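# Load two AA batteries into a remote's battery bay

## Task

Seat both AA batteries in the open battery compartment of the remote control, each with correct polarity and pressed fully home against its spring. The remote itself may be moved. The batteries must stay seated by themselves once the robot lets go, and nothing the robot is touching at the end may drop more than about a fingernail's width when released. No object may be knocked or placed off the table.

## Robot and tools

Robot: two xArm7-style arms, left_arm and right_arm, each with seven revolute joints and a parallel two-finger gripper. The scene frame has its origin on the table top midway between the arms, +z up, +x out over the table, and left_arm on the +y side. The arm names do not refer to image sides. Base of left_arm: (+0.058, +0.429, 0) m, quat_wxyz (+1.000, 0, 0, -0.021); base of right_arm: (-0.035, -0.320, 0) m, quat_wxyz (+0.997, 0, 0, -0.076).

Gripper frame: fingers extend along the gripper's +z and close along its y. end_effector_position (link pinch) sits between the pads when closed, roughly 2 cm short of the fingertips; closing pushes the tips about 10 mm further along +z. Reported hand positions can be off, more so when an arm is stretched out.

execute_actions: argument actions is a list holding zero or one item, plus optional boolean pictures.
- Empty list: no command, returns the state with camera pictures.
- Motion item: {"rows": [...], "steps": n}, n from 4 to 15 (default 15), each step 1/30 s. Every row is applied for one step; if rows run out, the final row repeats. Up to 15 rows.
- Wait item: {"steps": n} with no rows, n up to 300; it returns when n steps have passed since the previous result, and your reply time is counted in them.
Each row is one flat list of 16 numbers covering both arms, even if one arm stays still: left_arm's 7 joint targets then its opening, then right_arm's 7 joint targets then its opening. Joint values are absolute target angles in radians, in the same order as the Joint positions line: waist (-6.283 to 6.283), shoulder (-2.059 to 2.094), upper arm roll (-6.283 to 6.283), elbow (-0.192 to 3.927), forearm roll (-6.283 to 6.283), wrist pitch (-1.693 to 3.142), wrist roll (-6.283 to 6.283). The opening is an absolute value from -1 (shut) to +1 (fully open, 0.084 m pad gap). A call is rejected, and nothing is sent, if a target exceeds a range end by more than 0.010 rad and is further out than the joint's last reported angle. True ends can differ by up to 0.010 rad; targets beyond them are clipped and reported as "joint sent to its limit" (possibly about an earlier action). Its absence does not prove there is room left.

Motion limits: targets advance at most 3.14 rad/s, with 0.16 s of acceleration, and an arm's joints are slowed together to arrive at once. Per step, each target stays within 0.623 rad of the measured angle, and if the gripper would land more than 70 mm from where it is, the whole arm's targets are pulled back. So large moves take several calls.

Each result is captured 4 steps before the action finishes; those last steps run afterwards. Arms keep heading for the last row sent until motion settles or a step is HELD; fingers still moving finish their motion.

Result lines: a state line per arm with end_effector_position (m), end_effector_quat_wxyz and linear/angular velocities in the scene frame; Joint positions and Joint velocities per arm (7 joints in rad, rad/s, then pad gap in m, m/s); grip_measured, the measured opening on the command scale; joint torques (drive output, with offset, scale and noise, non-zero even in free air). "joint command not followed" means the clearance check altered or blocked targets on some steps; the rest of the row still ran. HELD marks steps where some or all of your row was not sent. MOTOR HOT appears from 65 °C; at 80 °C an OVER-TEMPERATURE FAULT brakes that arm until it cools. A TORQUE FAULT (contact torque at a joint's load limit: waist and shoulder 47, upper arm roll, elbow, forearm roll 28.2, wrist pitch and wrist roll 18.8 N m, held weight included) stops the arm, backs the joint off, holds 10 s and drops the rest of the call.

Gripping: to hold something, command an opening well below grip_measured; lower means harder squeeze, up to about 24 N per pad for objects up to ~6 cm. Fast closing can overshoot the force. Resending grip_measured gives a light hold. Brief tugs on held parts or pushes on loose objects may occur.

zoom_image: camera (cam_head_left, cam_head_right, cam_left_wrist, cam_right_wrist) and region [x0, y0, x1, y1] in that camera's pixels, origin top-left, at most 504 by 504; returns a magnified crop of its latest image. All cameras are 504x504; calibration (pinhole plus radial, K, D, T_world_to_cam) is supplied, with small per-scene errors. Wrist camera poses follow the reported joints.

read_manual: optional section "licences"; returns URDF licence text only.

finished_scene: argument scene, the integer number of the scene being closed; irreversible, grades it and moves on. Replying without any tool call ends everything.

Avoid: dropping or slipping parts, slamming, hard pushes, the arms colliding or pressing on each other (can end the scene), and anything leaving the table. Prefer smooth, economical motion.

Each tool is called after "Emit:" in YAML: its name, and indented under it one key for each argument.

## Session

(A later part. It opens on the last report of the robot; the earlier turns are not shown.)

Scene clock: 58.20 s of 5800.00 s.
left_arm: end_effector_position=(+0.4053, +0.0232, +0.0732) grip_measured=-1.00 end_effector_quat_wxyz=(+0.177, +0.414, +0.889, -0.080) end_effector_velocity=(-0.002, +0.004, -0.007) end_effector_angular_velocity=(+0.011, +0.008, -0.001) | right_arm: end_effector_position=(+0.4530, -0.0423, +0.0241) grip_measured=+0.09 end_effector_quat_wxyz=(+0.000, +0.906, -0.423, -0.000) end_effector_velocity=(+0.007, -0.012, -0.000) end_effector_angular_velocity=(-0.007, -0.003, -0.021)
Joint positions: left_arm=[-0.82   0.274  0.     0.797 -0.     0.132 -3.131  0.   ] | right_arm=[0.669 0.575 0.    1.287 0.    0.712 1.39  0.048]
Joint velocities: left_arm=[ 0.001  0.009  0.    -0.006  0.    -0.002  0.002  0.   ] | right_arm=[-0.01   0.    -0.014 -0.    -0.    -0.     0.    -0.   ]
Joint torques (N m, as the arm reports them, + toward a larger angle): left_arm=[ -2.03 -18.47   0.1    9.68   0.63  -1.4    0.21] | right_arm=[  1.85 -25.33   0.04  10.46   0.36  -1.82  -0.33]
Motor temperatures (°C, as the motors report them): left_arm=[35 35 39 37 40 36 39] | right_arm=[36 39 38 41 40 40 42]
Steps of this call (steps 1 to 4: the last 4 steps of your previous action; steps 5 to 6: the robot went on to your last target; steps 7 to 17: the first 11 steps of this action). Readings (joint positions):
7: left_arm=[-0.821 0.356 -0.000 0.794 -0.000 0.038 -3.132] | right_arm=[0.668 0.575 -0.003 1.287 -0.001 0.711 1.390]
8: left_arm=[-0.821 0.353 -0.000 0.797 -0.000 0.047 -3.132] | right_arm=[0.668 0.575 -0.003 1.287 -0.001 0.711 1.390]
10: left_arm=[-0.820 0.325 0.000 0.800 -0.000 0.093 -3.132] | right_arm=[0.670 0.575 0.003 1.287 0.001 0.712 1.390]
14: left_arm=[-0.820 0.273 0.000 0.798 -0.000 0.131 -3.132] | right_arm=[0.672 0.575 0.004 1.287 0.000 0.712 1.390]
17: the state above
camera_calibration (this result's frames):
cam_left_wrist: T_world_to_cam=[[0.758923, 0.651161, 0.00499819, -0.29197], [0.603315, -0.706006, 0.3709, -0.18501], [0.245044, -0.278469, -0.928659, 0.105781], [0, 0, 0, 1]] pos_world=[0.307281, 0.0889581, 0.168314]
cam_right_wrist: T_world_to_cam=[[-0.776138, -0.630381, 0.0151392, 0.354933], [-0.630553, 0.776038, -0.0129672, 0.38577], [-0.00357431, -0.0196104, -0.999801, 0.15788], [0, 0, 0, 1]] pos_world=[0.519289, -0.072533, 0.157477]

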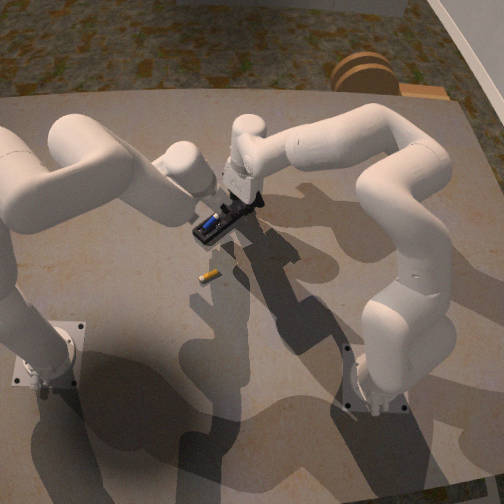

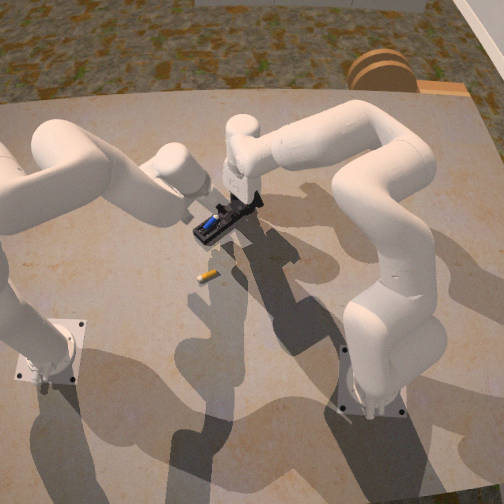

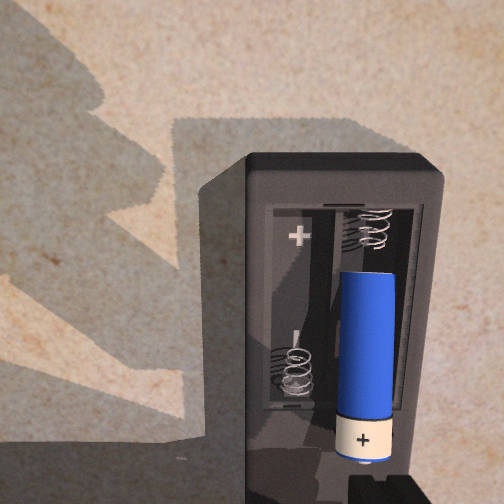

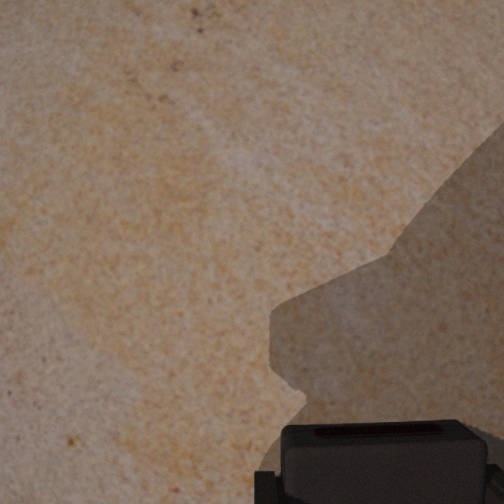

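Emit:
execute_actions:
  actions:
    - {"rows":[[-0.8205,0.29,0,0.825,0,0.135,-3.1315,-1,0.6694,0.5752,0,1.2869,0,0.7117,1.39,-0.3],[-0.8205,0.31,0,0.8504,0,0.1375,-3.1315,-1,0.6694,0.5752,0,1.2869,0,0.7117,1.39,-0.3],[-0.8205,0.31,0,0.8504,0,0.1375,-3.1315,-1,0.6694,0.5752,0,1.2869,0,0.7117,1.39,-0.3],[-0.8205,0.31,0,0.8504,0,0.1375,-3.1315,-1,0.6694,0.5752,0,1.2869,0,0.7117,1.39,-0.3],[-0.8205,0.31,0,0.8504,0,0.1375,-3.1315,-1,0.6694,0.5752,0,1.2869,0,0.7117,1.39,-0.3],[-0.8205,0.31,0,0.8504,0,0.1375,-3.1315,-1,0.6694,0.5752,0,1.2869,0,0.7117,1.39,-0.3],[-0.8205,0.325,0,0.8504,0,0.125,-3.1315,-1,0.6694,0.5752,0,1.2869,0,0.7117,1.39,-0.3],[-0.8205,0.34,0,0.8504,0,0.11,-3.1315,-1,0.6694,0.5752,0,1.2869,0,0.7117,1.39,-0.3],[-0.8205,0.353,0,0.8504,0,0.0956,-3.1315,-1,0.6694,0.5752,0,1.2869,0,0.7117,1.39,-0.3]],"steps":15}
  pictures: true

Scene clock: 60.57 s of 5800.00 s.
left_arm: end_effector_position=(+0.4158, +0.0106, +0.0602) grip_measured=-1.00 end_effector_quat_wxyz=(+0.181, +0.414, +0.888, -0.082) end_effector_velocity=(-0.036, +0.046, -0.143) end_effector_angular_velocity=(+0.139, +0.120, +0.006) | right_arm: end_effector_position=(+0.4531, -0.0424, +0.0241) grip_measured=+0.09 end_effector_quat_wxyz=(-0.000, +0.906, -0.423, +0.000) end_effector_velocity=(+0.000, -0.000, +0.000) end_effector_angular_velocity=(-0.000, -0.000, -0.001)
Joint positions: left_arm=[-0.821  0.347 -0.     0.851  0.     0.102 -3.132  0.   ] | right_arm=[ 0.669  0.575 -0.     1.287 -0.     0.712  1.39   0.048]
Joint velocities: left_arm=[ 0.002  0.246  0.002 -0.076 -0.002 -0.139 -0.     0.   ] | right_arm=[-0.    -0.    -0.    -0.    -0.    -0.     0.001  0.   ]
Joint torques (N m, as the arm reports them, + toward a larger angle): left_arm=[ -1.85 -24.27   0.13  10.14   0.47  -1.67   0.12] | right_arm=[  0.23 -25.54  -0.74  10.49   0.35  -1.7   -0.39]
Motor temperatures (°C, as the motors report them): left_arm=[35 35 39 37 40 36 39] | right_arm=[36 39 38 41 40 40 42]
Steps of this call (steps 1 to 4: the last 4 steps of your previous action; steps 5 to 15: the robot went on to your last target; steps 16 to 60: nothing new was sent; steps 61 to 71: the first 11 steps of this action). Readings (joint positions):
61: left_arm=[-0.820 0.270 -0.000 0.801 -0.000 0.130 -3.131] | right_arm=[0.669 0.575 -0.000 1.287 -0.000 0.712 1.390]
62: left_arm=[-0.821 0.275 -0.000 0.807 -0.000 0.132 -3.131] | right_arm=[0.669 0.575 -0.000 1.287 -0.000 0.712 1.390]
64: left_arm=[-0.821 0.301 -0.000 0.839 0.000 0.136 -3.132] | right_arm=[0.669 0.575 -0.000 1.287 -0.000 0.712 1.390]
68: left_arm=[-0.820 0.315 0.000 0.851 -0.000 0.131 -3.132] | right_arm=[0.669 0.575 -0.000 1.287 -0.000 0.712 1.390]
71: the state above
camera_calibration (this result's frames):
cam_left_wrist: T_world_to_cam=[[0.759085, 0.650973, 0.00495011, -0.291794], [0.600558, -0.703192, 0.380594, -0.194854], [0.251237, -0.28593, -0.924729, 0.0848946], [0, 0, 0, 1]] pos_world=[0.317189, 0.0772042, 0.154109]
cam_right_wrist: T_world_to_cam=[[-0.776171, -0.630343, 0.0150607, 0.35498], [-0.630513, 0.776068, -0.0130874, 0.385847], [-0.00343861, -0.019654, -0.999801, 0.157806], [0, 0, 0, 1]] pos_world=[0.519349, -0.0725833, 0.157479]

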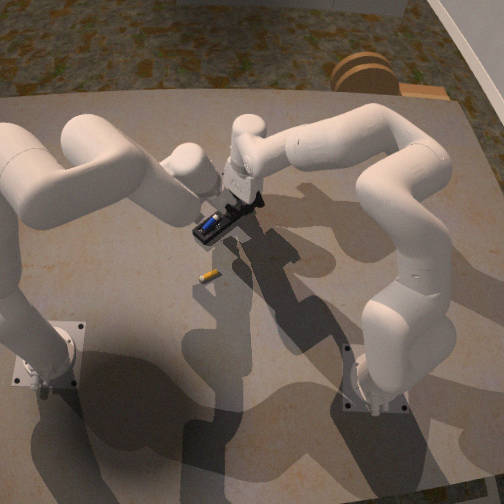

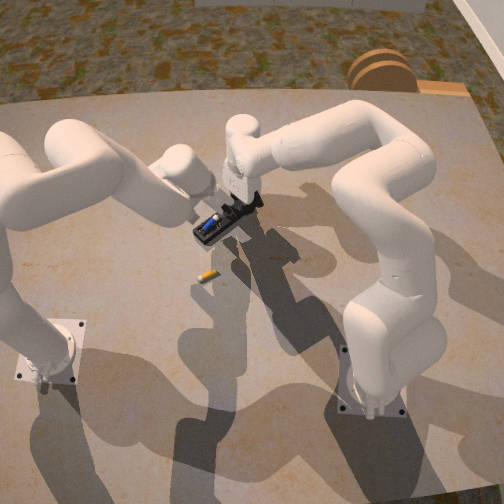

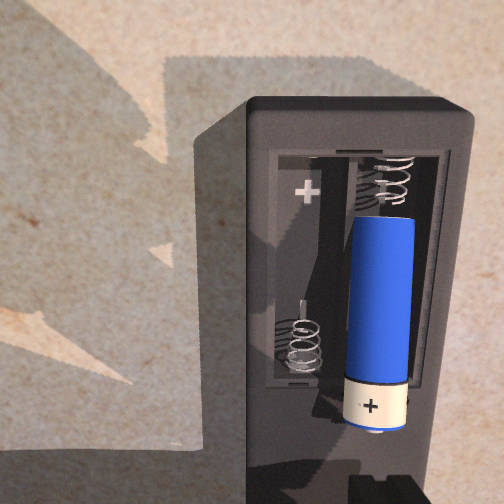

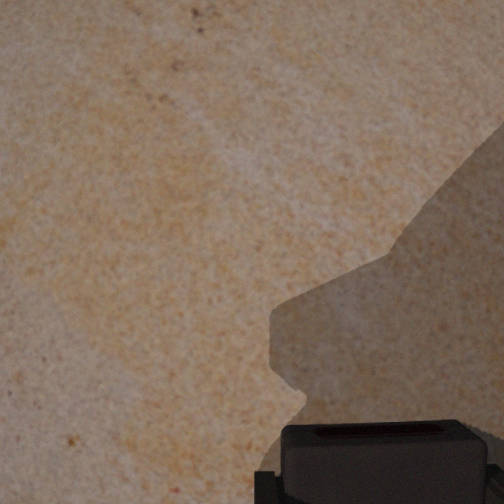

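Emit:
execute_actions:
  actions:
    - {"rows":[[-0.858,0.353,0,0.8504,0,0.0956,-3.169,-1,0.6694,0.5752,0,1.2869,0,0.7117,1.39,-0.3],[-0.858,0.353,0,0.8504,0,0.0956,-3.169,-1,0.6694,0.5752,0,1.2869,0,0.7117,1.39,-0.3],[-0.858,0.353,0,0.8504,0,0.0956,-3.169,-1,0.6694,0.5752,0,1.2869,0,0.7117,1.39,-0.3],[-0.858,0.353,0,0.8504,0,0.0956,-3.169,-1,0.6694,0.5752,0,1.2869,0,0.7117,1.39,-0.3],[-0.858,0.353,0,0.8504,0,0.0956,-3.169,-1,0.6694,0.5752,0,1.2869,0,0.7117,1.39,-0.3],[-0.858,0.353,0,0.8504,0,0.0956,-3.169,-1,0.6694,0.5752,0,1.2869,0,0.7117,1.39,-0.3],[-0.858,0.345,0,0.82,0,0.075,-3.169,-1,0.6694,0.5752,0,1.2869,0,0.7117,1.39,-0.3],[-0.858,0.334,0,0.7828,0,0.0472,-3.169,-1,0.6694,0.5752,0,1.2869,0,0.7117,1.39,-0.3]],"steps":15}
  pictures: true

Scene clock: 61.97 s of 5800.00 s.
left_arm: end_effector_position=(+0.3904, +0.0116, +0.0501) grip_measured=-1.00 end_effector_quat_wxyz=(+0.178, +0.413, +0.889, -0.088) end_effector_velocity=(-0.067, +0.102, -0.088) end_effector_angular_velocity=(+0.132, +0.102, +0.020) | right_arm: end_effector_position=(+0.4531, -0.0424, +0.0241) grip_measured=+0.09 end_effector_quat_wxyz=(-0.000, +0.906, -0.423, +0.000) end_effector_velocity=(+0.000, +0.001, +0.000) end_effector_angular_velocity=(+0.001, -0.000, -0.000)
Joint positions: left_arm=[-0.857  0.336  0.001  0.788 -0.     0.054 -3.169  0.   ] | right_arm=[ 0.669  0.575 -0.     1.287 -0.     0.712  1.39   0.048]
Joint velocities: left_arm=[ 0.009 -0.029  0.01  -0.321 -0.002 -0.125  0.001  0.   ] | right_arm=[ 0.001 -0.     0.     0.001  0.001  0.     0.    -0.   ]
Joint torques (N m, as the arm reports them, + toward a larger angle): left_arm=[ -3.45 -18.2   -0.77  12.91   0.56  -1.61   0.13] | right_arm=[  0.25 -25.33  -0.72  10.43   0.43  -1.69  -0.34]
Motor temperatures (°C, as the motors report them): left_arm=[36 35 39 37 40 36 39] | right_arm=[36 39 38 41 40 40 42]
Steps of this call (steps 1 to 4: the last 4 steps of your previous action; steps 5 to 15: the robot went on to your last target; steps 16 to 31: nothing new was sent; steps 32 to 42: the first 11 steps of this action). Readings (joint positions):
32: left_arm=[-0.821 0.353 0.000 0.850 -0.000 0.096 -3.132] | right_arm=[0.669 0.575 -0.000 1.287 -0.000 0.712 1.390]
33: left_arm=[-0.828 0.353 0.003 0.850 -0.000 0.096 -3.141] | right_arm=[0.669 0.575 -0.000 1.287 -0.000 0.712 1.390]
35: left_arm=[-0.851 0.353 0.002 0.850 -0.000 0.096 -3.163] | right_arm=[0.669 0.575 -0.000 1.287 -0.000 0.712 1.390]
39: left_arm=[-0.860 0.351 -0.003 0.843 0.000 0.088 -3.169] | right_arm=[0.669 0.575 -0.000 1.287 -0.000 0.712 1.390]
42: the state above
camera_calibration (this result's frames):
cam_left_wrist: T_world_to_cam=[[0.759496, 0.650448, -0.0091484, -0.272515], [0.604704, -0.70076, 0.378508, -0.176598], [0.239789, -0.293008, -0.925553, 0.0868332], [0, 0, 0, 1]] pos_world=[0.292941, 0.0789469, 0.144719]
cam_right_wrist: T_world_to_cam=[[-0.776164, -0.630351, 0.0150701, 0.354974], [-0.630521, 0.776062, -0.0130802, 0.385842], [-0.00345019, -0.0196544, -0.999801, 0.157811], [0, 0, 0, 1]] pos_world=[0.519344, -0.0725776, 0.157477]

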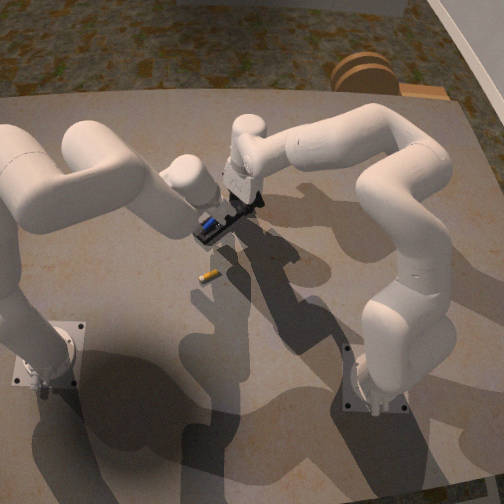

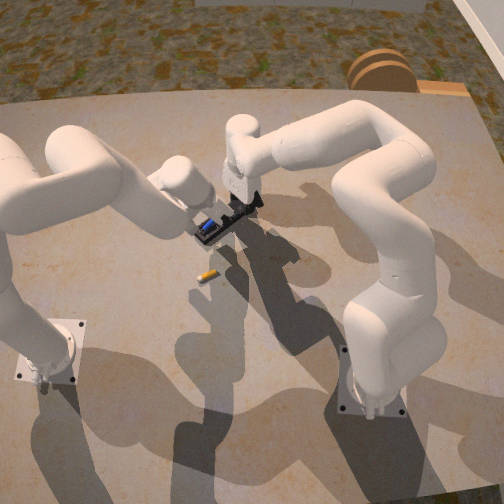

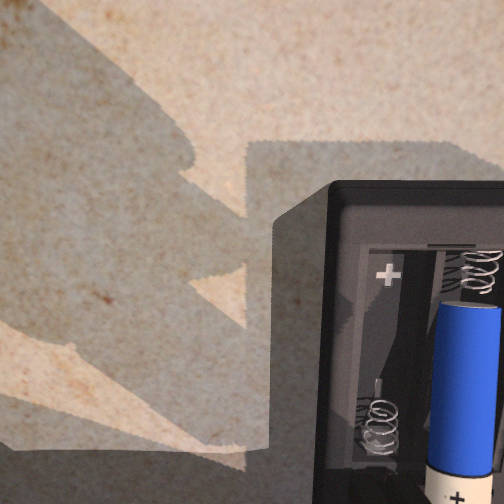

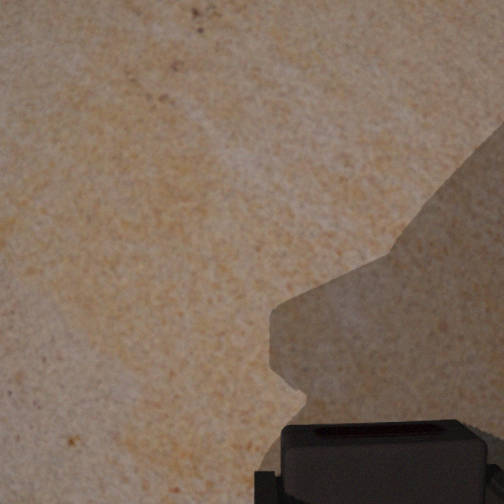

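Emit:
execute_actions:
  actions:
    - {"rows":[[-0.858,0.334,0,0.7828,0,0.0472,-3.169,-1,0.6694,0.5752,0,1.2869,0,0.7117,1.39,-0.3],[-0.855,0.334,0,0.7828,0,0.0472,-3.166,-1,0.6694,0.5752,0,1.2869,0,0.7117,1.39,-0.3],[-0.852,0.334,0,0.7828,0,0.0472,-3.163,-1,0.6694,0.5752,0,1.2869,0,0.7117,1.39,-0.3],[-0.849,0.334,0,0.7828,0,0.0472,-3.160,-1,0.6694,0.5752,0,1.2869,0,0.7117,1.39,-0.3],[-0.846,0.334,0,0.7828,0,0.0472,-3.157,-1,0.6694,0.5752,0,1.2869,0,0.7117,1.39,-0.3]],"steps":15}
  pictures: true

Scene clock: 62.53 s of 5800.00 s.
left_arm: end_effector_position=(+0.3940, +0.0158, +0.0499) grip_measured=-1.00 end_effector_quat_wxyz=(+0.180, +0.414, +0.888, -0.087) end_effector_velocity=(-0.010, -0.008, +0.000) end_effector_angular_velocity=(-0.003, +0.003, -0.023) | right_arm: end_effector_position=(+0.4530, -0.0424, +0.0241) grip_measured=+0.09 end_effector_quat_wxyz=(-0.000, +0.906, -0.423, -0.000) end_effector_velocity=(+0.000, -0.000, +0.000) end_effector_angular_velocity=(+0.000, -0.000, -0.000)
Joint positions: left_arm=[-0.846  0.334  0.     0.783 -0.     0.047 -3.157  0.   ] | right_arm=[ 0.669  0.575 -0.     1.287  0.     0.712  1.39   0.048]
Joint velocities: left_arm=[-0.008  0.    -0.014  0.     0.001 -0.     0.     0.   ] | right_arm=[-0.001  0.    -0.     0.     0.    -0.    -0.     0.   ]
Joint torques (N m, as the arm reports them, + toward a larger angle): left_arm=[ -2.09 -17.76   0.26   8.7    0.6   -1.36   0.18] | right_arm=[  0.31 -25.53  -0.72  10.51   0.4   -1.74  -0.34]
Motor temperatures (°C, as the motors report them): left_arm=[35 35 39 37 40 36 39] | right_arm=[36 39 38 41 40 40 42]
Steps of this call (steps 1 to 4: the last 4 steps of your previous action; steps 5 to 6: the robot went on to your last target; steps 7 to 17: the first 11 steps of this action). Readings (joint positions):
7: left_arm=[-0.858 0.334 -0.000 0.784 0.000 0.047 -3.169] | right_arm=[0.669 0.575 -0.000 1.287 -0.000 0.712 1.390]
8: left_arm=[-0.858 0.334 -0.000 0.784 0.000 0.047 -3.169] | right_arm=[0.669 0.575 -0.000 1.287 -0.000 0.712 1.390]
10: left_arm=[-0.854 0.334 -0.001 0.783 0.000 0.047 -3.165] | right_arm=[0.669 0.575 -0.000 1.287 -0.000 0.712 1.390]
14: left_arm=[-0.846 0.334 0.001 0.783 -0.000 0.047 -3.158] | right_arm=[0.669 0.575 -0.000 1.287 -0.000 0.712 1.390]
17: the state above
camera_calibration (this result's frames):
cam_left_wrist: T_world_to_cam=[[0.759962, 0.649949, -0.0049355, -0.278361], [0.602398, -0.701469, 0.380865, -0.174945], [0.244081, -0.292416, -0.924617, 0.0852581], [0, 0, 0, 1]] pos_world=[0.29612, 0.0831334, 0.144088]
cam_right_wrist: T_world_to_cam=[[-0.776163, -0.630352, 0.0150723, 0.354973], [-0.630522, 0.776061, -0.0130768, 0.385839], [-0.00345404, -0.0196531, -0.999801, 0.157813], [0, 0, 0, 1]] pos_world=[0.519342, -0.0725754, 0.157477]

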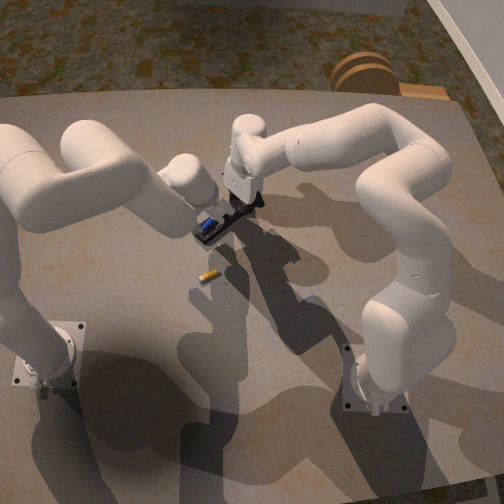

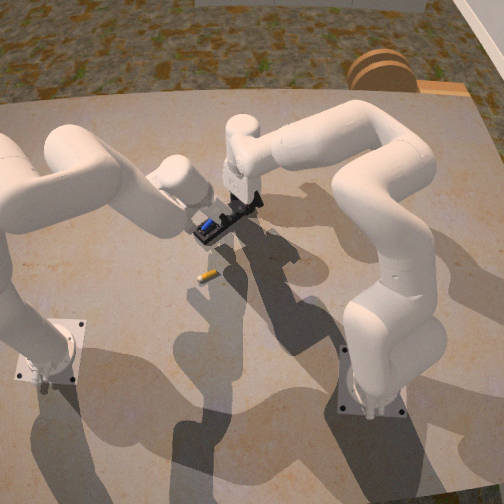

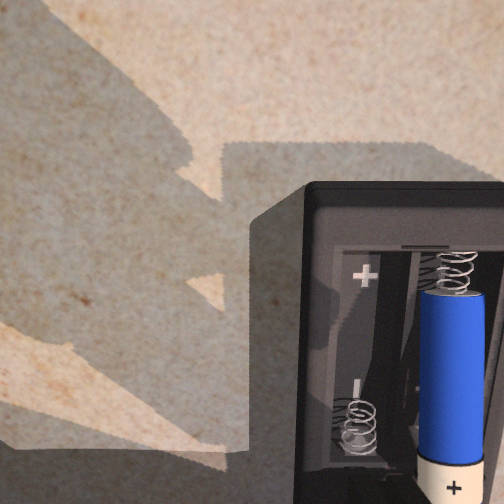

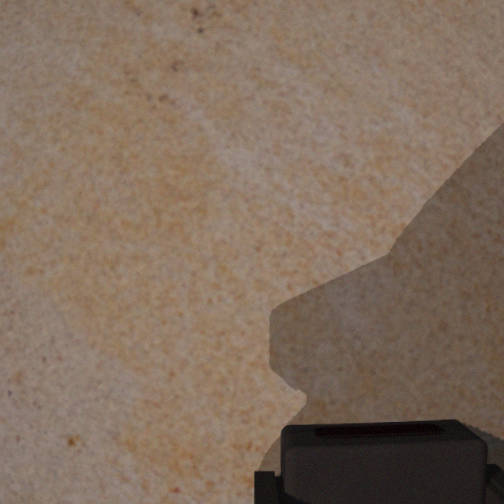

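Emit:
execute_actions:
  actions:
    - {"rows":[[-0.852,0.334,0,0.7828,0,0.0472,-3.163,-1,0.6694,0.5752,0,1.2869,0,0.7117,1.39,-0.3],[-0.852,0.334,0,0.7828,0,0.0472,-3.163,-1,0.6694,0.5752,0,1.2869,0,0.7117,1.39,-0.3],[-0.852,0.342,0,0.82,0,0.075,-3.163,-1,0.6694,0.5752,0,1.2869,0,0.7117,1.39,-0.3],[-0.852,0.353,0,0.8504,0,0.0956,-3.163,-1,0.6694,0.5752,0,1.2869,0,0.7117,1.39,-0.3],[-0.852,0.353,0,0.8504,0,0.0956,-3.163,-1,0.6694,0.5752,0,1.2869,0,0.7117,1.39,-0.3],[-0.852,0.353,0,0.8504,0,0.0956,-3.163,-1,0.6694,0.5752,0,1.2869,0,0.7117,1.39,-0.3],[-0.852,0.353,0,0.8504,0,0.0956,-3.163,-1,0.6694,0.5752,0,1.2869,0,0.7117,1.39,-0.3],[-0.852,0.353,0,0.8504,0,0.0956,-3.163,-1,0.6694,0.5752,0,1.2869,0,0.7117,1.39,-0.3],[-0.852,0.353,0,0.8504,0,0.0956,-3.163,-1,0.6694,0.5752,0,1.2869,0,0.7117,1.39,-0.3],[-0.8205,0.353,0,0.8504,0,0.0956,-3.1315,-1,0.6694,0.5752,0,1.2869,0,0.7117,1.39,-0.3]],"steps":15}

Emit:
execute_actions:
  actions:
    - {"rows":[[-0.8205,0.353,0,0.8504,0,0.0956,-3.1315,-1,0.6694,0.5752,0,1.2869,0,0.7117,1.39,-0.3],[-0.8205,0.353,0,0.8504,0,0.0956,-3.1315,-1,0.6694,0.5752,0,1.2869,0,0.7117,1.39,-0.3],[-0.8205,0.346,0,0.839,0,0.0914,-3.1315,-1,0.6694,0.5752,0,1.2869,0,0.7117,1.39,-0.3],[-0.8205,0.339,0,0.8276,0,0.0871,-3.1315,-1,0.6694,0.5752,0,1.2869,0,0.7117,1.39,-0.3],[-0.8205,0.332,0,0.8162,0,0.0829,-3.1315,-1,0.6694,0.5752,0,1.2869,0,0.7117,1.39,-0.3],[-0.8205,0.325,0,0.8048,0,0.0786,-3.1315,-1,0.6694,0.5752,0,1.2869,0,0.7117,1.39,-0.3],[-0.8205,0.318,0,0.7934,0,0.0744,-3.1315,-1,0.6694,0.5752,0,1.2869,0,0.7117,1.39,-0.3],[-0.8205,0.311,0,0.782,0,0.0701,-3.1315,-1,0.6694,0.5752,0,1.2869,0,0.7117,1.39,-0.3],[-0.8205,0.304,0,0.7706,0,0.0659,-3.1315,-1,0.6694,0.5752,0,1.2869,0,0.7117,1.39,-0.3],[-0.8205,0.2977,0,0.7593,0,0.0616,-3.1315,-1,0.6694,0.5752,0,1.2869,0,0.7117,1.39,-0.3]],"steps":15}
  pictures: true

Scene clock: 63.70 s of 5800.00 s.
left_arm: end_effector_position=(+0.4047, +0.0008, +0.0585) grip_measured=-1.00 end_effector_quat_wxyz=(+0.180, +0.416, +0.887, -0.088) end_effector_velocity=(+0.060, +0.080, -0.027) end_effector_angular_velocity=(+0.122, -0.040, -0.153) | right_arm: end_effector_position=(+0.4530, -0.0424, +0.0241) grip_measured=+0.09 end_effector_quat_wxyz=(-0.000, +0.906, -0.423, -0.000) end_effector_velocity=(-0.000, -0.001, -0.000) end_effector_angular_velocity=(-0.000, +0.001, -0.002)
Joint positions: left_arm=[-0.845  0.353 -0.002  0.851  0.     0.095 -3.154  0.   ] | right_arm=[ 0.669  0.575 -0.     1.287 -0.     0.712  1.39   0.048]
Joint velocities: left_arm=[ 0.303  0.015 -0.117 -0.04   0.009  0.015  0.367  0.   ] | right_arm=[-0.001  0.    -0.    -0.001  0.001 -0.     0.001  0.   ]
Joint torques (N m, as the arm reports them, + toward a larger angle): left_arm=[ 13.4  -18.8    6.85   9.43   0.13  -1.53   0.49] | right_arm=[  0.56 -25.44  -0.65  10.47   0.38  -1.76  -0.34]
Motor temperatures (°C, as the motors report them): left_arm=[36 35 39 37 40 36 39] | right_arm=[36 39 38 41 40 40 42]
Steps of this call (steps 1 to 4: the last 4 steps of your previous action; steps 5 to 15: the robot went on to your last target; steps 16 to 24: nothing new was sent; steps 25 to 35: the first 11 steps of this action). Readings (joint positions):
25: left_arm=[-0.846 0.334 0.000 0.783 -0.000 0.047 -3.157] | right_arm=[0.669 0.575 -0.000 1.287 0.000 0.712 1.390]
26: left_arm=[-0.848 0.334 0.001 0.783 -0.000 0.047 -3.160] | right_arm=[0.669 0.575 -0.000 1.287 -0.000 0.712 1.390]
28: left_arm=[-0.852 0.336 -0.000 0.790 0.000 0.055 -3.162] | right_arm=[0.669 0.575 -0.000 1.287 -0.000 0.712 1.390]
32: left_arm=[-0.852 0.352 -0.000 0.852 0.000 0.092 -3.163] | right_arm=[0.669 0.575 -0.000 1.287 -0.000 0.712 1.390]
35: the state above

Scene clock: 64.20 s of 5800.00 s.
left_arm: end_effector_position=(+0.4024, +0.0264, +0.0583) grip_measured=-1.00 end_effector_quat_wxyz=(+0.182, +0.414, +0.888, -0.083) end_effector_velocity=(-0.039, +0.048, +0.017) end_effector_angular_velocity=(-0.035, -0.031, +0.002) | right_arm: end_effector_position=(+0.4528, -0.0421, +0.0241) grip_measured=+0.09 end_effector_quat_wxyz=(-0.000, +0.906, -0.423, -0.000) end_effector_velocity=(-0.009, +0.012, -0.001) end_effector_angular_velocity=(+0.008, +0.009, +0.020)
Joint positions: left_arm=[-0.821  0.304  0.     0.772 -0.     0.065 -3.132  0.   ] | right_arm=[0.67  0.575 0.    1.287 0.    0.712 1.39  0.048]
Joint velocities: left_arm=[ 0.001 -0.19   0.002 -0.266  0.002 -0.123 -0.     0.   ] | right_arm=[ 0.007 -0.001  0.018 -0.003  0.003  0.002 -0.     0.   ]
Joint torques (N m, as the arm reports them, + toward a larger angle): left_arm=[ -2.26 -15.2   -0.03   8.36   0.78  -0.56   0.06] | right_arm=[ -0.55 -25.18  -2.33  10.54   0.19  -2.    -0.26]
Motor temperatures (°C, as the motors report them): left_arm=[36 35 39 37 40 36 39] | right_arm=[36 39 38 41 40 40 42]
Steps of this call (steps 1 to 4: the last 4 steps of your previous action; steps 5 to 15: the first 11 steps of this action). Readings (joint positions):
5: left_arm=[-0.818 0.353 0.004 0.850 -0.000 0.096 -3.132] | right_arm=[0.669 0.575 -0.000 1.287 -0.000 0.712 1.390]
6: left_arm=[-0.819 0.353 0.002 0.850 -0.000 0.096 -3.132] | right_arm=[0.669 0.575 -0.000 1.287 -0.000 0.712 1.390]
8: left_arm=[-0.821 0.350 -0.001 0.846 0.000 0.093 -3.132] | right_arm=[0.669 0.575 -0.000 1.287 -0.000 0.712 1.390]
12: left_arm=[-0.821 0.325 -0.001 0.805 0.000 0.079 -3.132] | right_arm=[0.669 0.575 -0.000 1.287 -0.000 0.712 1.390]
15: the state above
camera_calibration (this result's frames):
cam_left_wrist: T_world_to_cam=[[0.759044, 0.65102, 0.00497625, -0.291812], [0.600407, -0.702947, 0.381284, -0.174997], [0.251722, -0.286423, -0.924445, 0.0908046], [0, 0, 0, 1]] pos_world=[0.30371, 0.0929702, 0.15212]
cam_right_wrist: T_world_to_cam=[[-0.775858, -0.630726, 0.0151182, 0.354842], [-0.630896, 0.775763, -0.0127372, 0.385621], [-0.00369443, -0.0194203, -0.999805, 0.157938], [0, 0, 0, 1]] pos_world=[0.519178, -0.0722752, 0.157454]

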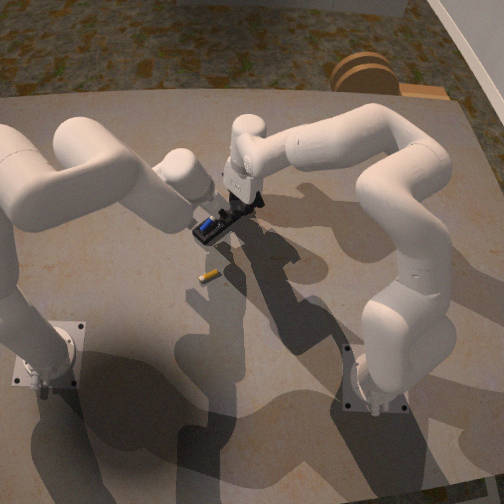

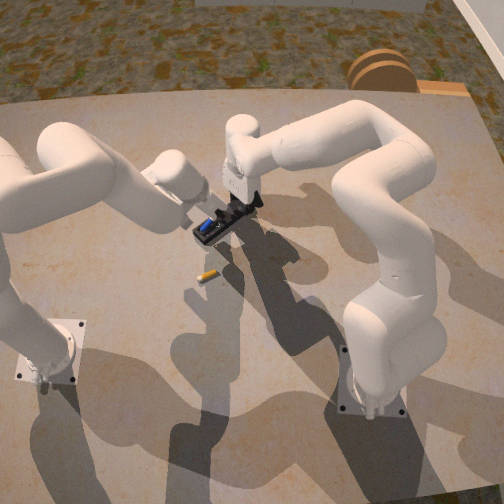

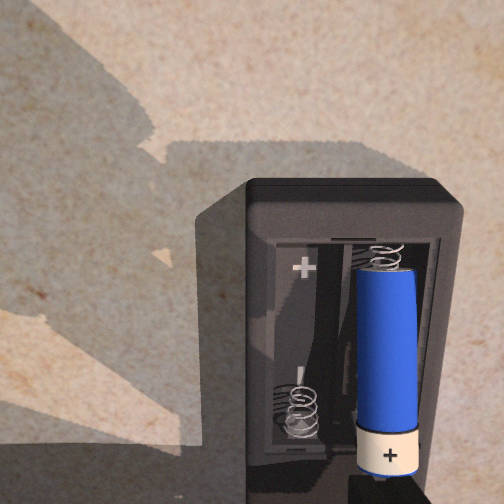

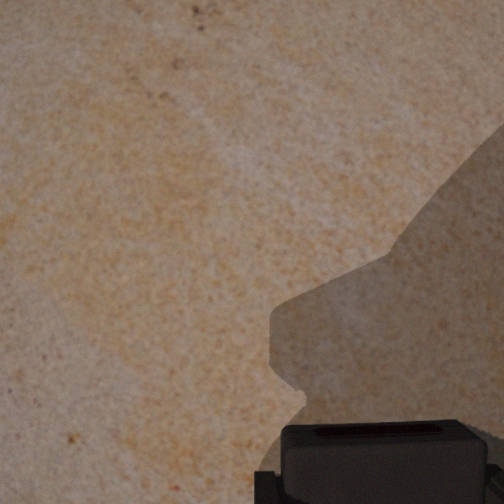

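Emit:
execute_actions:
  actions:
    - {"rows":[[-0.8205,0.2977,0,0.7593,0,0.0616,-3.1315,-1,0.6694,0.5752,0,1.2869,0,0.7117,1.39,-0.3]],"steps":8}
  pictures: true

Scene clock: 64.47 s of 5800.00 s.
left_arm: end_effector_position=(+0.4007, +0.0284, +0.0584) grip_measured=-1.00 end_effector_quat_wxyz=(+0.182, +0.414, +0.888, -0.083) end_effector_velocity=(-0.002, +0.002, -0.003) end_effector_angular_velocity=(+0.006, +0.005, -0.000) | right_arm: end_effector_position=(+0.4522, -0.0410, +0.0241) grip_measured=+0.09 end_effector_quat_wxyz=(-0.000, +0.907, -0.422, -0.000) end_effector_velocity=(+0.000, -0.001, -0.000) end_effector_angular_velocity=(-0.001, +0.000, -0.003)
Joint positions: left_arm=[-0.821  0.297  0.     0.761  0.     0.061 -3.131  0.   ] | right_arm=[0.67  0.575 0.002 1.287 0.    0.712 1.39  0.048]
Joint velocities: left_arm=[-0.     0.002 -0.    -0.004 -0.001  0.002  0.     0.   ] | right_arm=[-0.    -0.    -0.001 -0.001 -0.    -0.     0.002  0.   ]
Joint torques (N m, as the arm reports them, + toward a larger angle): left_arm=[ -2.14 -16.07   0.06   6.8    0.54  -0.3    0.25] | right_arm=[ -4.04 -25.12  -4.95  10.55  -0.15  -2.07  -0.32]
Motor temperatures (°C, as the motors report them): left_arm=[36 35 39 37 40 36 39] | right_arm=[36 39 38 41 40 40 42]
Steps of this call (steps 1 to 4: the last 4 steps of your previous action; steps 5 to 8: the first 4 steps of this action). Readings (joint positions):
5: left_arm=[-0.821 0.297 0.000 0.761 0.000 0.061 -3.131] | right_arm=[0.670 0.575 0.002 1.287 0.000 0.712 1.390]
6: left_arm=[-0.821 0.297 0.000 0.761 0.000 0.061 -3.131] | right_arm=[0.670 0.575 0.002 1.287 0.000 0.712 1.390]
8: the state above
camera_calibration (this result's frames):
cam_left_wrist: T_world_to_cam=[[0.759011, 0.651059, 0.00498185, -0.291836], [0.600282, -0.702736, 0.381869, -0.172531], [0.25212, -0.286852, -0.924203, 0.0918043], [0, 0, 0, 1]] pos_world=[0.301928, 0.095093, 0.152184]
cam_right_wrist: T_world_to_cam=[[-0.774728, -0.632115, 0.0150378, 0.354456], [-0.632281, 0.774647, -0.0119813, 0.384979], [-0.00407539, -0.0187903, -0.999815, 0.158158], [0, 0, 0, 1]] pos_world=[0.518667, -0.0711935, 0.157411]

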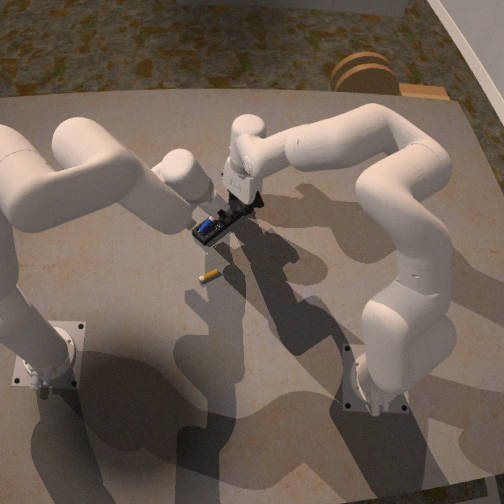

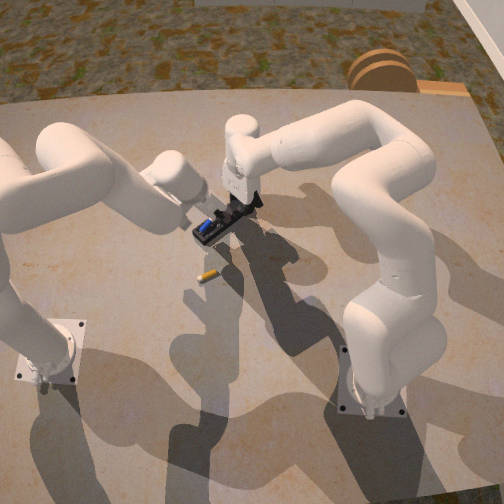

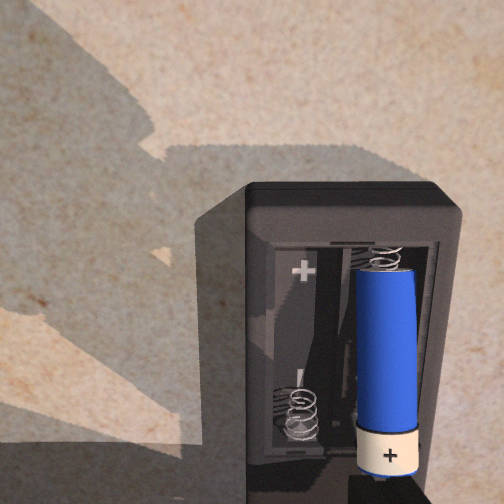

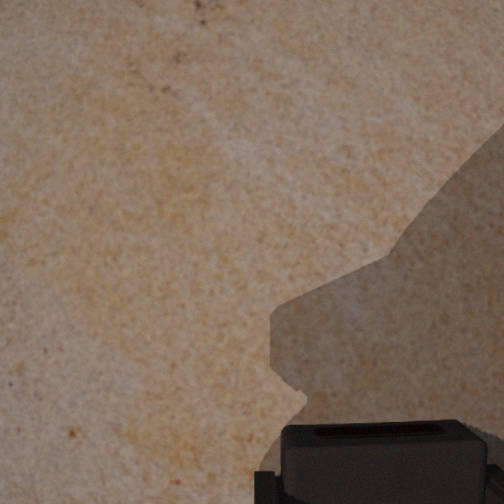

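Emit:
execute_actions:
  actions:
    - {"rows":[[-0.8205,0.2947,0,0.7543,0,0.0596,-3.1315,-1,0.6694,0.5752,0,1.2869,0,0.7117,1.39,-0.3],[-0.8205,0.2917,0,0.7493,0,0.0576,-3.1315,-1,0.6694,0.5752,0,1.2869,0,0.7117,1.39,-0.3],[-0.8205,0.2887,0,0.7443,0,0.0556,-3.1315,-1,0.6694,0.5752,0,1.2869,0,0.7117,1.39,-0.3]],"steps":10}
  pictures: true

Scene clock: 64.97 s of 5800.00 s.
left_arm: end_effector_position=(+0.3982, +0.0313, +0.0586) grip_measured=-1.00 end_effector_quat_wxyz=(+0.182, +0.414, +0.888, -0.083) end_effector_velocity=(-0.001, +0.002, +0.004) end_effector_angular_velocity=(-0.007, -0.006, +0.000) | right_arm: end_effector_position=(+0.4527, -0.0418, +0.0241) grip_measured=+0.09 end_effector_quat_wxyz=(-0.000, +0.906, -0.422, -0.000) end_effector_velocity=(+0.000, -0.001, -0.000) end_effector_angular_velocity=(+0.000, +0.000, -0.003)
Joint positions: left_arm=[-0.82   0.288  0.     0.746  0.     0.055 -3.131  0.   ] | right_arm=[0.67  0.575 0.001 1.287 0.    0.712 1.39  0.048]
Joint velocities: left_arm=[ 0.001 -0.015 -0.    -0.015  0.001 -0.01  -0.     0.   ] | right_arm=[-0.001  0.    -0.    -0.     0.001 -0.     0.001  0.   ]
Joint torques (N m, as the arm reports them, + toward a larger angle): left_arm=[ -2.12 -14.11  -0.05   5.21   0.51   0.41   0.02] | right_arm=[ -6.19 -25.07  -6.93  10.66  -0.32  -2.07  -0.15]
Motor temperatures (°C, as the motors report them): left_arm=[36 35 39 37 40 36 39] | right_arm=[36 39 38 41 40 40 42]
Steps of this call (steps 1 to 4: the last 4 steps of your previous action; steps 5 to 9: the robot went on to your last target; steps 10 to 15: the first 6 steps of this action). Readings (joint positions):
10: left_arm=[-0.820 0.297 0.000 0.760 0.000 0.061 -3.131] | right_arm=[0.670 0.575 0.001 1.287 0.000 0.712 1.390]
11: left_arm=[-0.820 0.296 0.000 0.758 0.000 0.060 -3.131] | right_arm=[0.670 0.575 0.001 1.287 0.000 0.712 1.390]
13: left_arm=[-0.820 0.291 0.000 0.750 0.000 0.057 -3.131] | right_arm=[0.670 0.575 0.001 1.287 0.000 0.712 1.390]
15: the state above
camera_calibration (this result's frames):
cam_left_wrist: T_world_to_cam=[[0.758977, 0.651098, 0.00499115, -0.291857], [0.600159, -0.702529, 0.382442, -0.169088], [0.252514, -0.287269, -0.923966, 0.0932478], [0, 0, 0, 1]] pos_world=[0.299446, 0.0980255, 0.152281]
cam_right_wrist: T_world_to_cam=[[-0.77559, -0.631058, 0.0150305, 0.354778], [-0.631227, 0.775496, -0.0126357, 0.385481], [-0.00368224, -0.0192878, -0.999807, 0.157943], [0, 0, 0, 1]] pos_world=[0.51907, -0.0720068, 0.157451]

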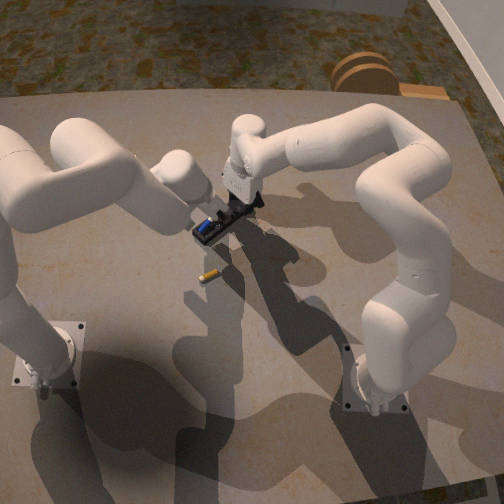

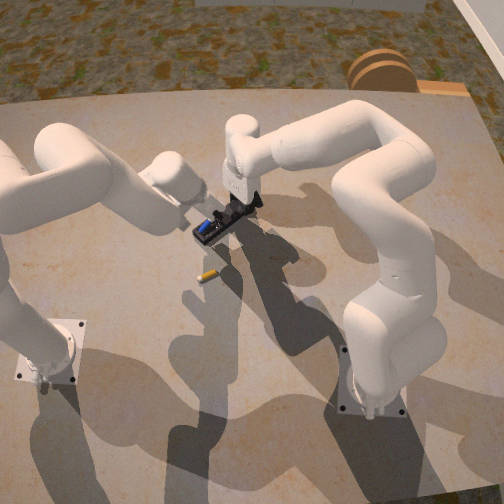

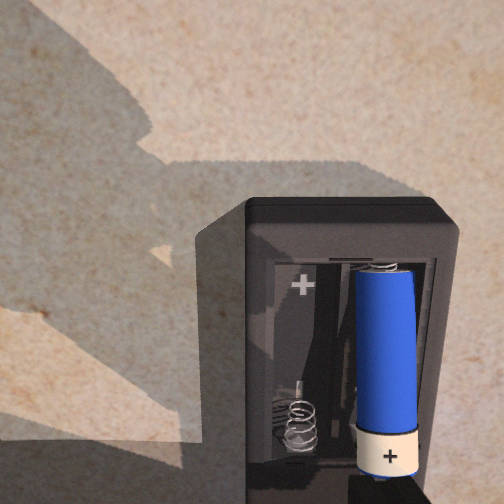

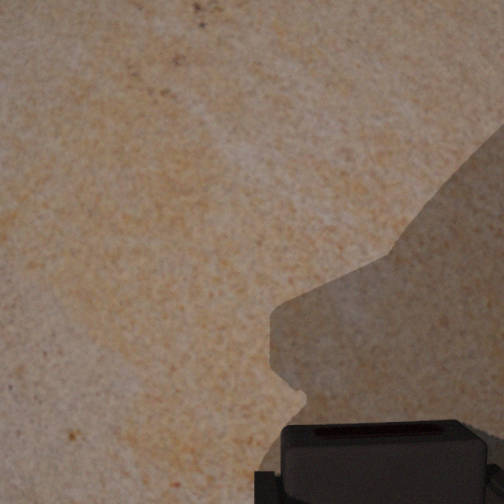

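Emit:
execute_actions:
  actions:
    - {"rows":[[-0.8205,0.292,0,0.7443,0,0.0523,-3.1315,-1,0.6694,0.5752,0,1.2869,0,0.7117,1.39,-0.3],[-0.8205,0.295,0,0.7443,0,0.0493,-3.1315,-1,0.6694,0.5752,0,1.2869,0,0.7117,1.39,-0.3],[-0.8205,0.298,0,0.7443,0,0.0463,-3.1315,-1,0.6694,0.5752,0,1.2869,0,0.7117,1.39,-0.3],[-0.8205,0.301,0,0.7443,0,0.0433,-3.1315,-1,0.6694,0.5752,0,1.2869,0,0.7117,1.39,-0.3],[-0.8205,0.304,0,0.7443,0,0.0403,-3.1315,-1,0.6694,0.5752,0,1.2869,0,0.7117,1.39,-0.3],[-0.8205,0.307,0,0.7443,0,0.0373,-3.1315,-1,0.6694,0.5752,0,1.2869,0,0.7117,1.39,-0.3],[-0.8205,0.310,0,0.7443,0,0.0343,-3.1315,-1,0.6694,0.5752,0,1.2869,0,0.7117,1.39,-0.3],[-0.8205,0.313,0,0.7443,0,0.0313,-3.1315,-1,0.6694,0.5752,0,1.2869,0,0.7117,1.39,-0.3]],"steps":15}
  pictures: true

Scene clock: 65.63 s of 5800.00 s.
left_arm: end_effector_position=(+0.3977, +0.0316, +0.0497) grip_measured=-1.00 end_effector_quat_wxyz=(+0.182, +0.414, +0.888, -0.083) end_effector_velocity=(-0.002, +0.004, -0.008) end_effector_angular_velocity=(+0.008, +0.008, +0.004) | right_arm: end_effector_position=(+0.4520, -0.0406, +0.0241) grip_measured=+0.09 end_effector_quat_wxyz=(-0.000, +0.907, -0.422, -0.001) end_effector_velocity=(-0.002, +0.004, +0.000) end_effector_angular_velocity=(+0.002, +0.000, +0.007)
Joint positions: left_arm=[-0.821  0.313 -0.     0.746  0.     0.031 -3.131  0.   ] | right_arm=[0.671 0.575 0.002 1.287 0.    0.712 1.39  0.048]
Joint velocities: left_arm=[ 0.001  0.013  0.    -0.007 -0.001 -0.009 -0.001  0.   ] | right_arm=[ 0.004  0.     0.003  0.001 -0.001  0.     0.001 -0.   ]
Joint torques (N m, as the arm reports them, + toward a larger angle): left_arm=[ -1.99 -13.46   0.16   2.47   0.37   1.63   0.  ] | right_arm=[-11.47 -24.74 -12.1   10.75  -0.89  -2.36  -0.17]
Motor temperatures (°C, as the motors report them): left_arm=[36 35 39 37 40 36 39] | right_arm=[36 39 38 41 40 40 42]
Steps of this call (steps 1 to 4: the last 4 steps of your previous action; steps 5 to 9: the robot went on to your last target; steps 10 to 20: the first 11 steps of this action). Readings (joint positions):
10: left_arm=[-0.820 0.288 0.000 0.745 0.000 0.055 -3.131] | right_arm=[0.670 0.575 0.001 1.287 0.000 0.712 1.390]
11: left_arm=[-0.820 0.290 0.000 0.746 0.000 0.053 -3.131] | right_arm=[0.670 0.575 0.001 1.287 0.000 0.712 1.390]
13: left_arm=[-0.821 0.295 -0.000 0.746 0.000 0.048 -3.131] | right_arm=[0.670 0.575 0.001 1.287 0.000 0.712 1.390]
17: left_arm=[-0.821 0.307 -0.000 0.746 0.000 0.035 -3.131] | right_arm=[0.670 0.575 0.001 1.287 0.000 0.712 1.390]
20: the state above
camera_calibration (this result's frames):
cam_left_wrist: T_world_to_cam=[[0.759222, 0.650813, 0.00492505, -0.291694], [0.600123, -0.702976, 0.381676, -0.165071], [0.251862, -0.286821, -0.924283, 0.0854947], [0, 0, 0, 1]] pos_world=[0.29899, 0.0983186, 0.143462]
cam_right_wrist: T_world_to_cam=[[-0.774325, -0.63261, 0.0150303, 0.354316], [-0.632774, 0.774249, -0.0116447, 0.384708], [-0.00427063, -0.0185276, -0.999819, 0.158265], [0, 0, 0, 1]] pos_world=[0.518465, -0.0707838, 0.157391]

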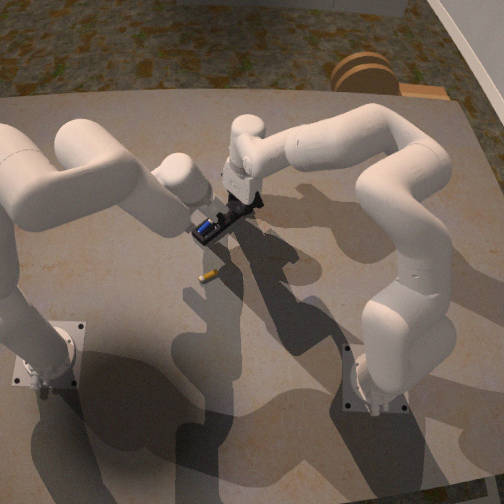

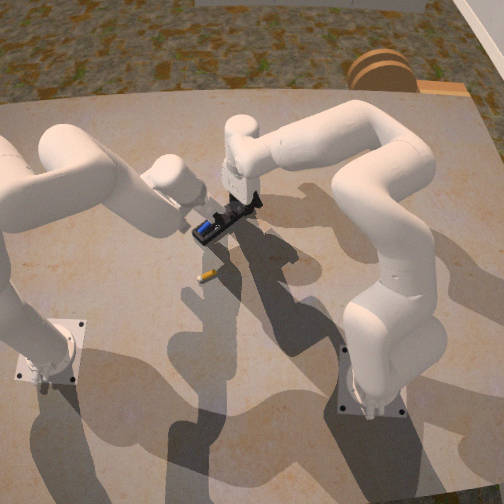

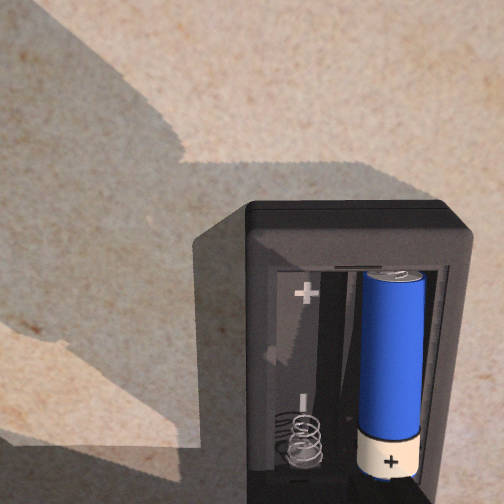

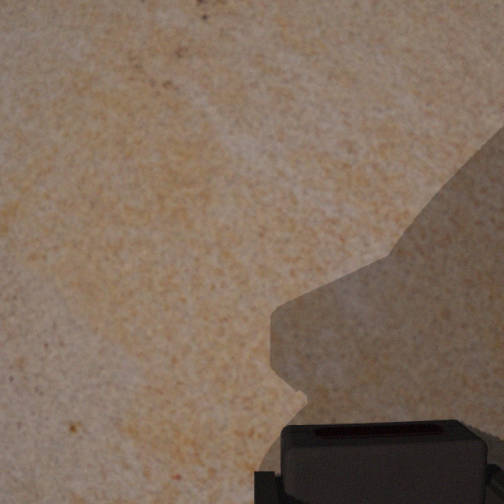

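Emit:
zoom_image:
  camera: "cam_left_wrist"
  region: [260,380,500,504]

Emit:
zoom_image:
  camera: "cam_head_right"
  region: [180,190,260,260]

Region (260, 380, 500, 504) of cam_left_wrist's 504x504 image, scaled by 2.100, with more detail than that image has; it fills the top 260 rows of this view, and the rest is white.

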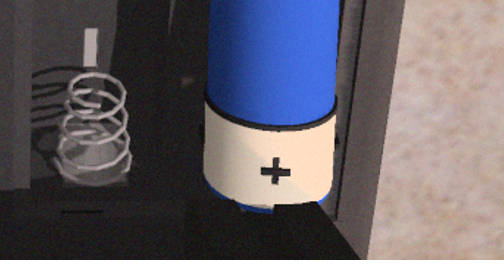

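Region (180, 190, 260, 260) of cam_head_right's 504x504 image, scaled by 6.300, with more detail than that image has; it fills the top 441 rows of this view, and the rest is white.

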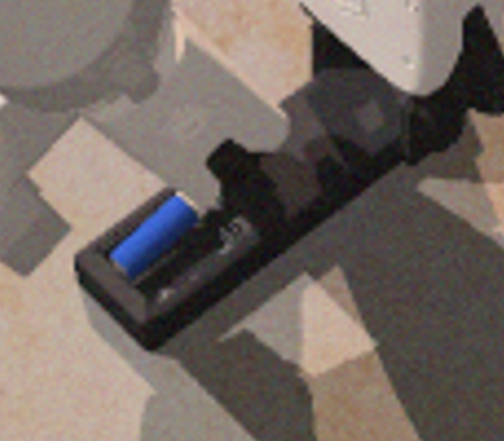

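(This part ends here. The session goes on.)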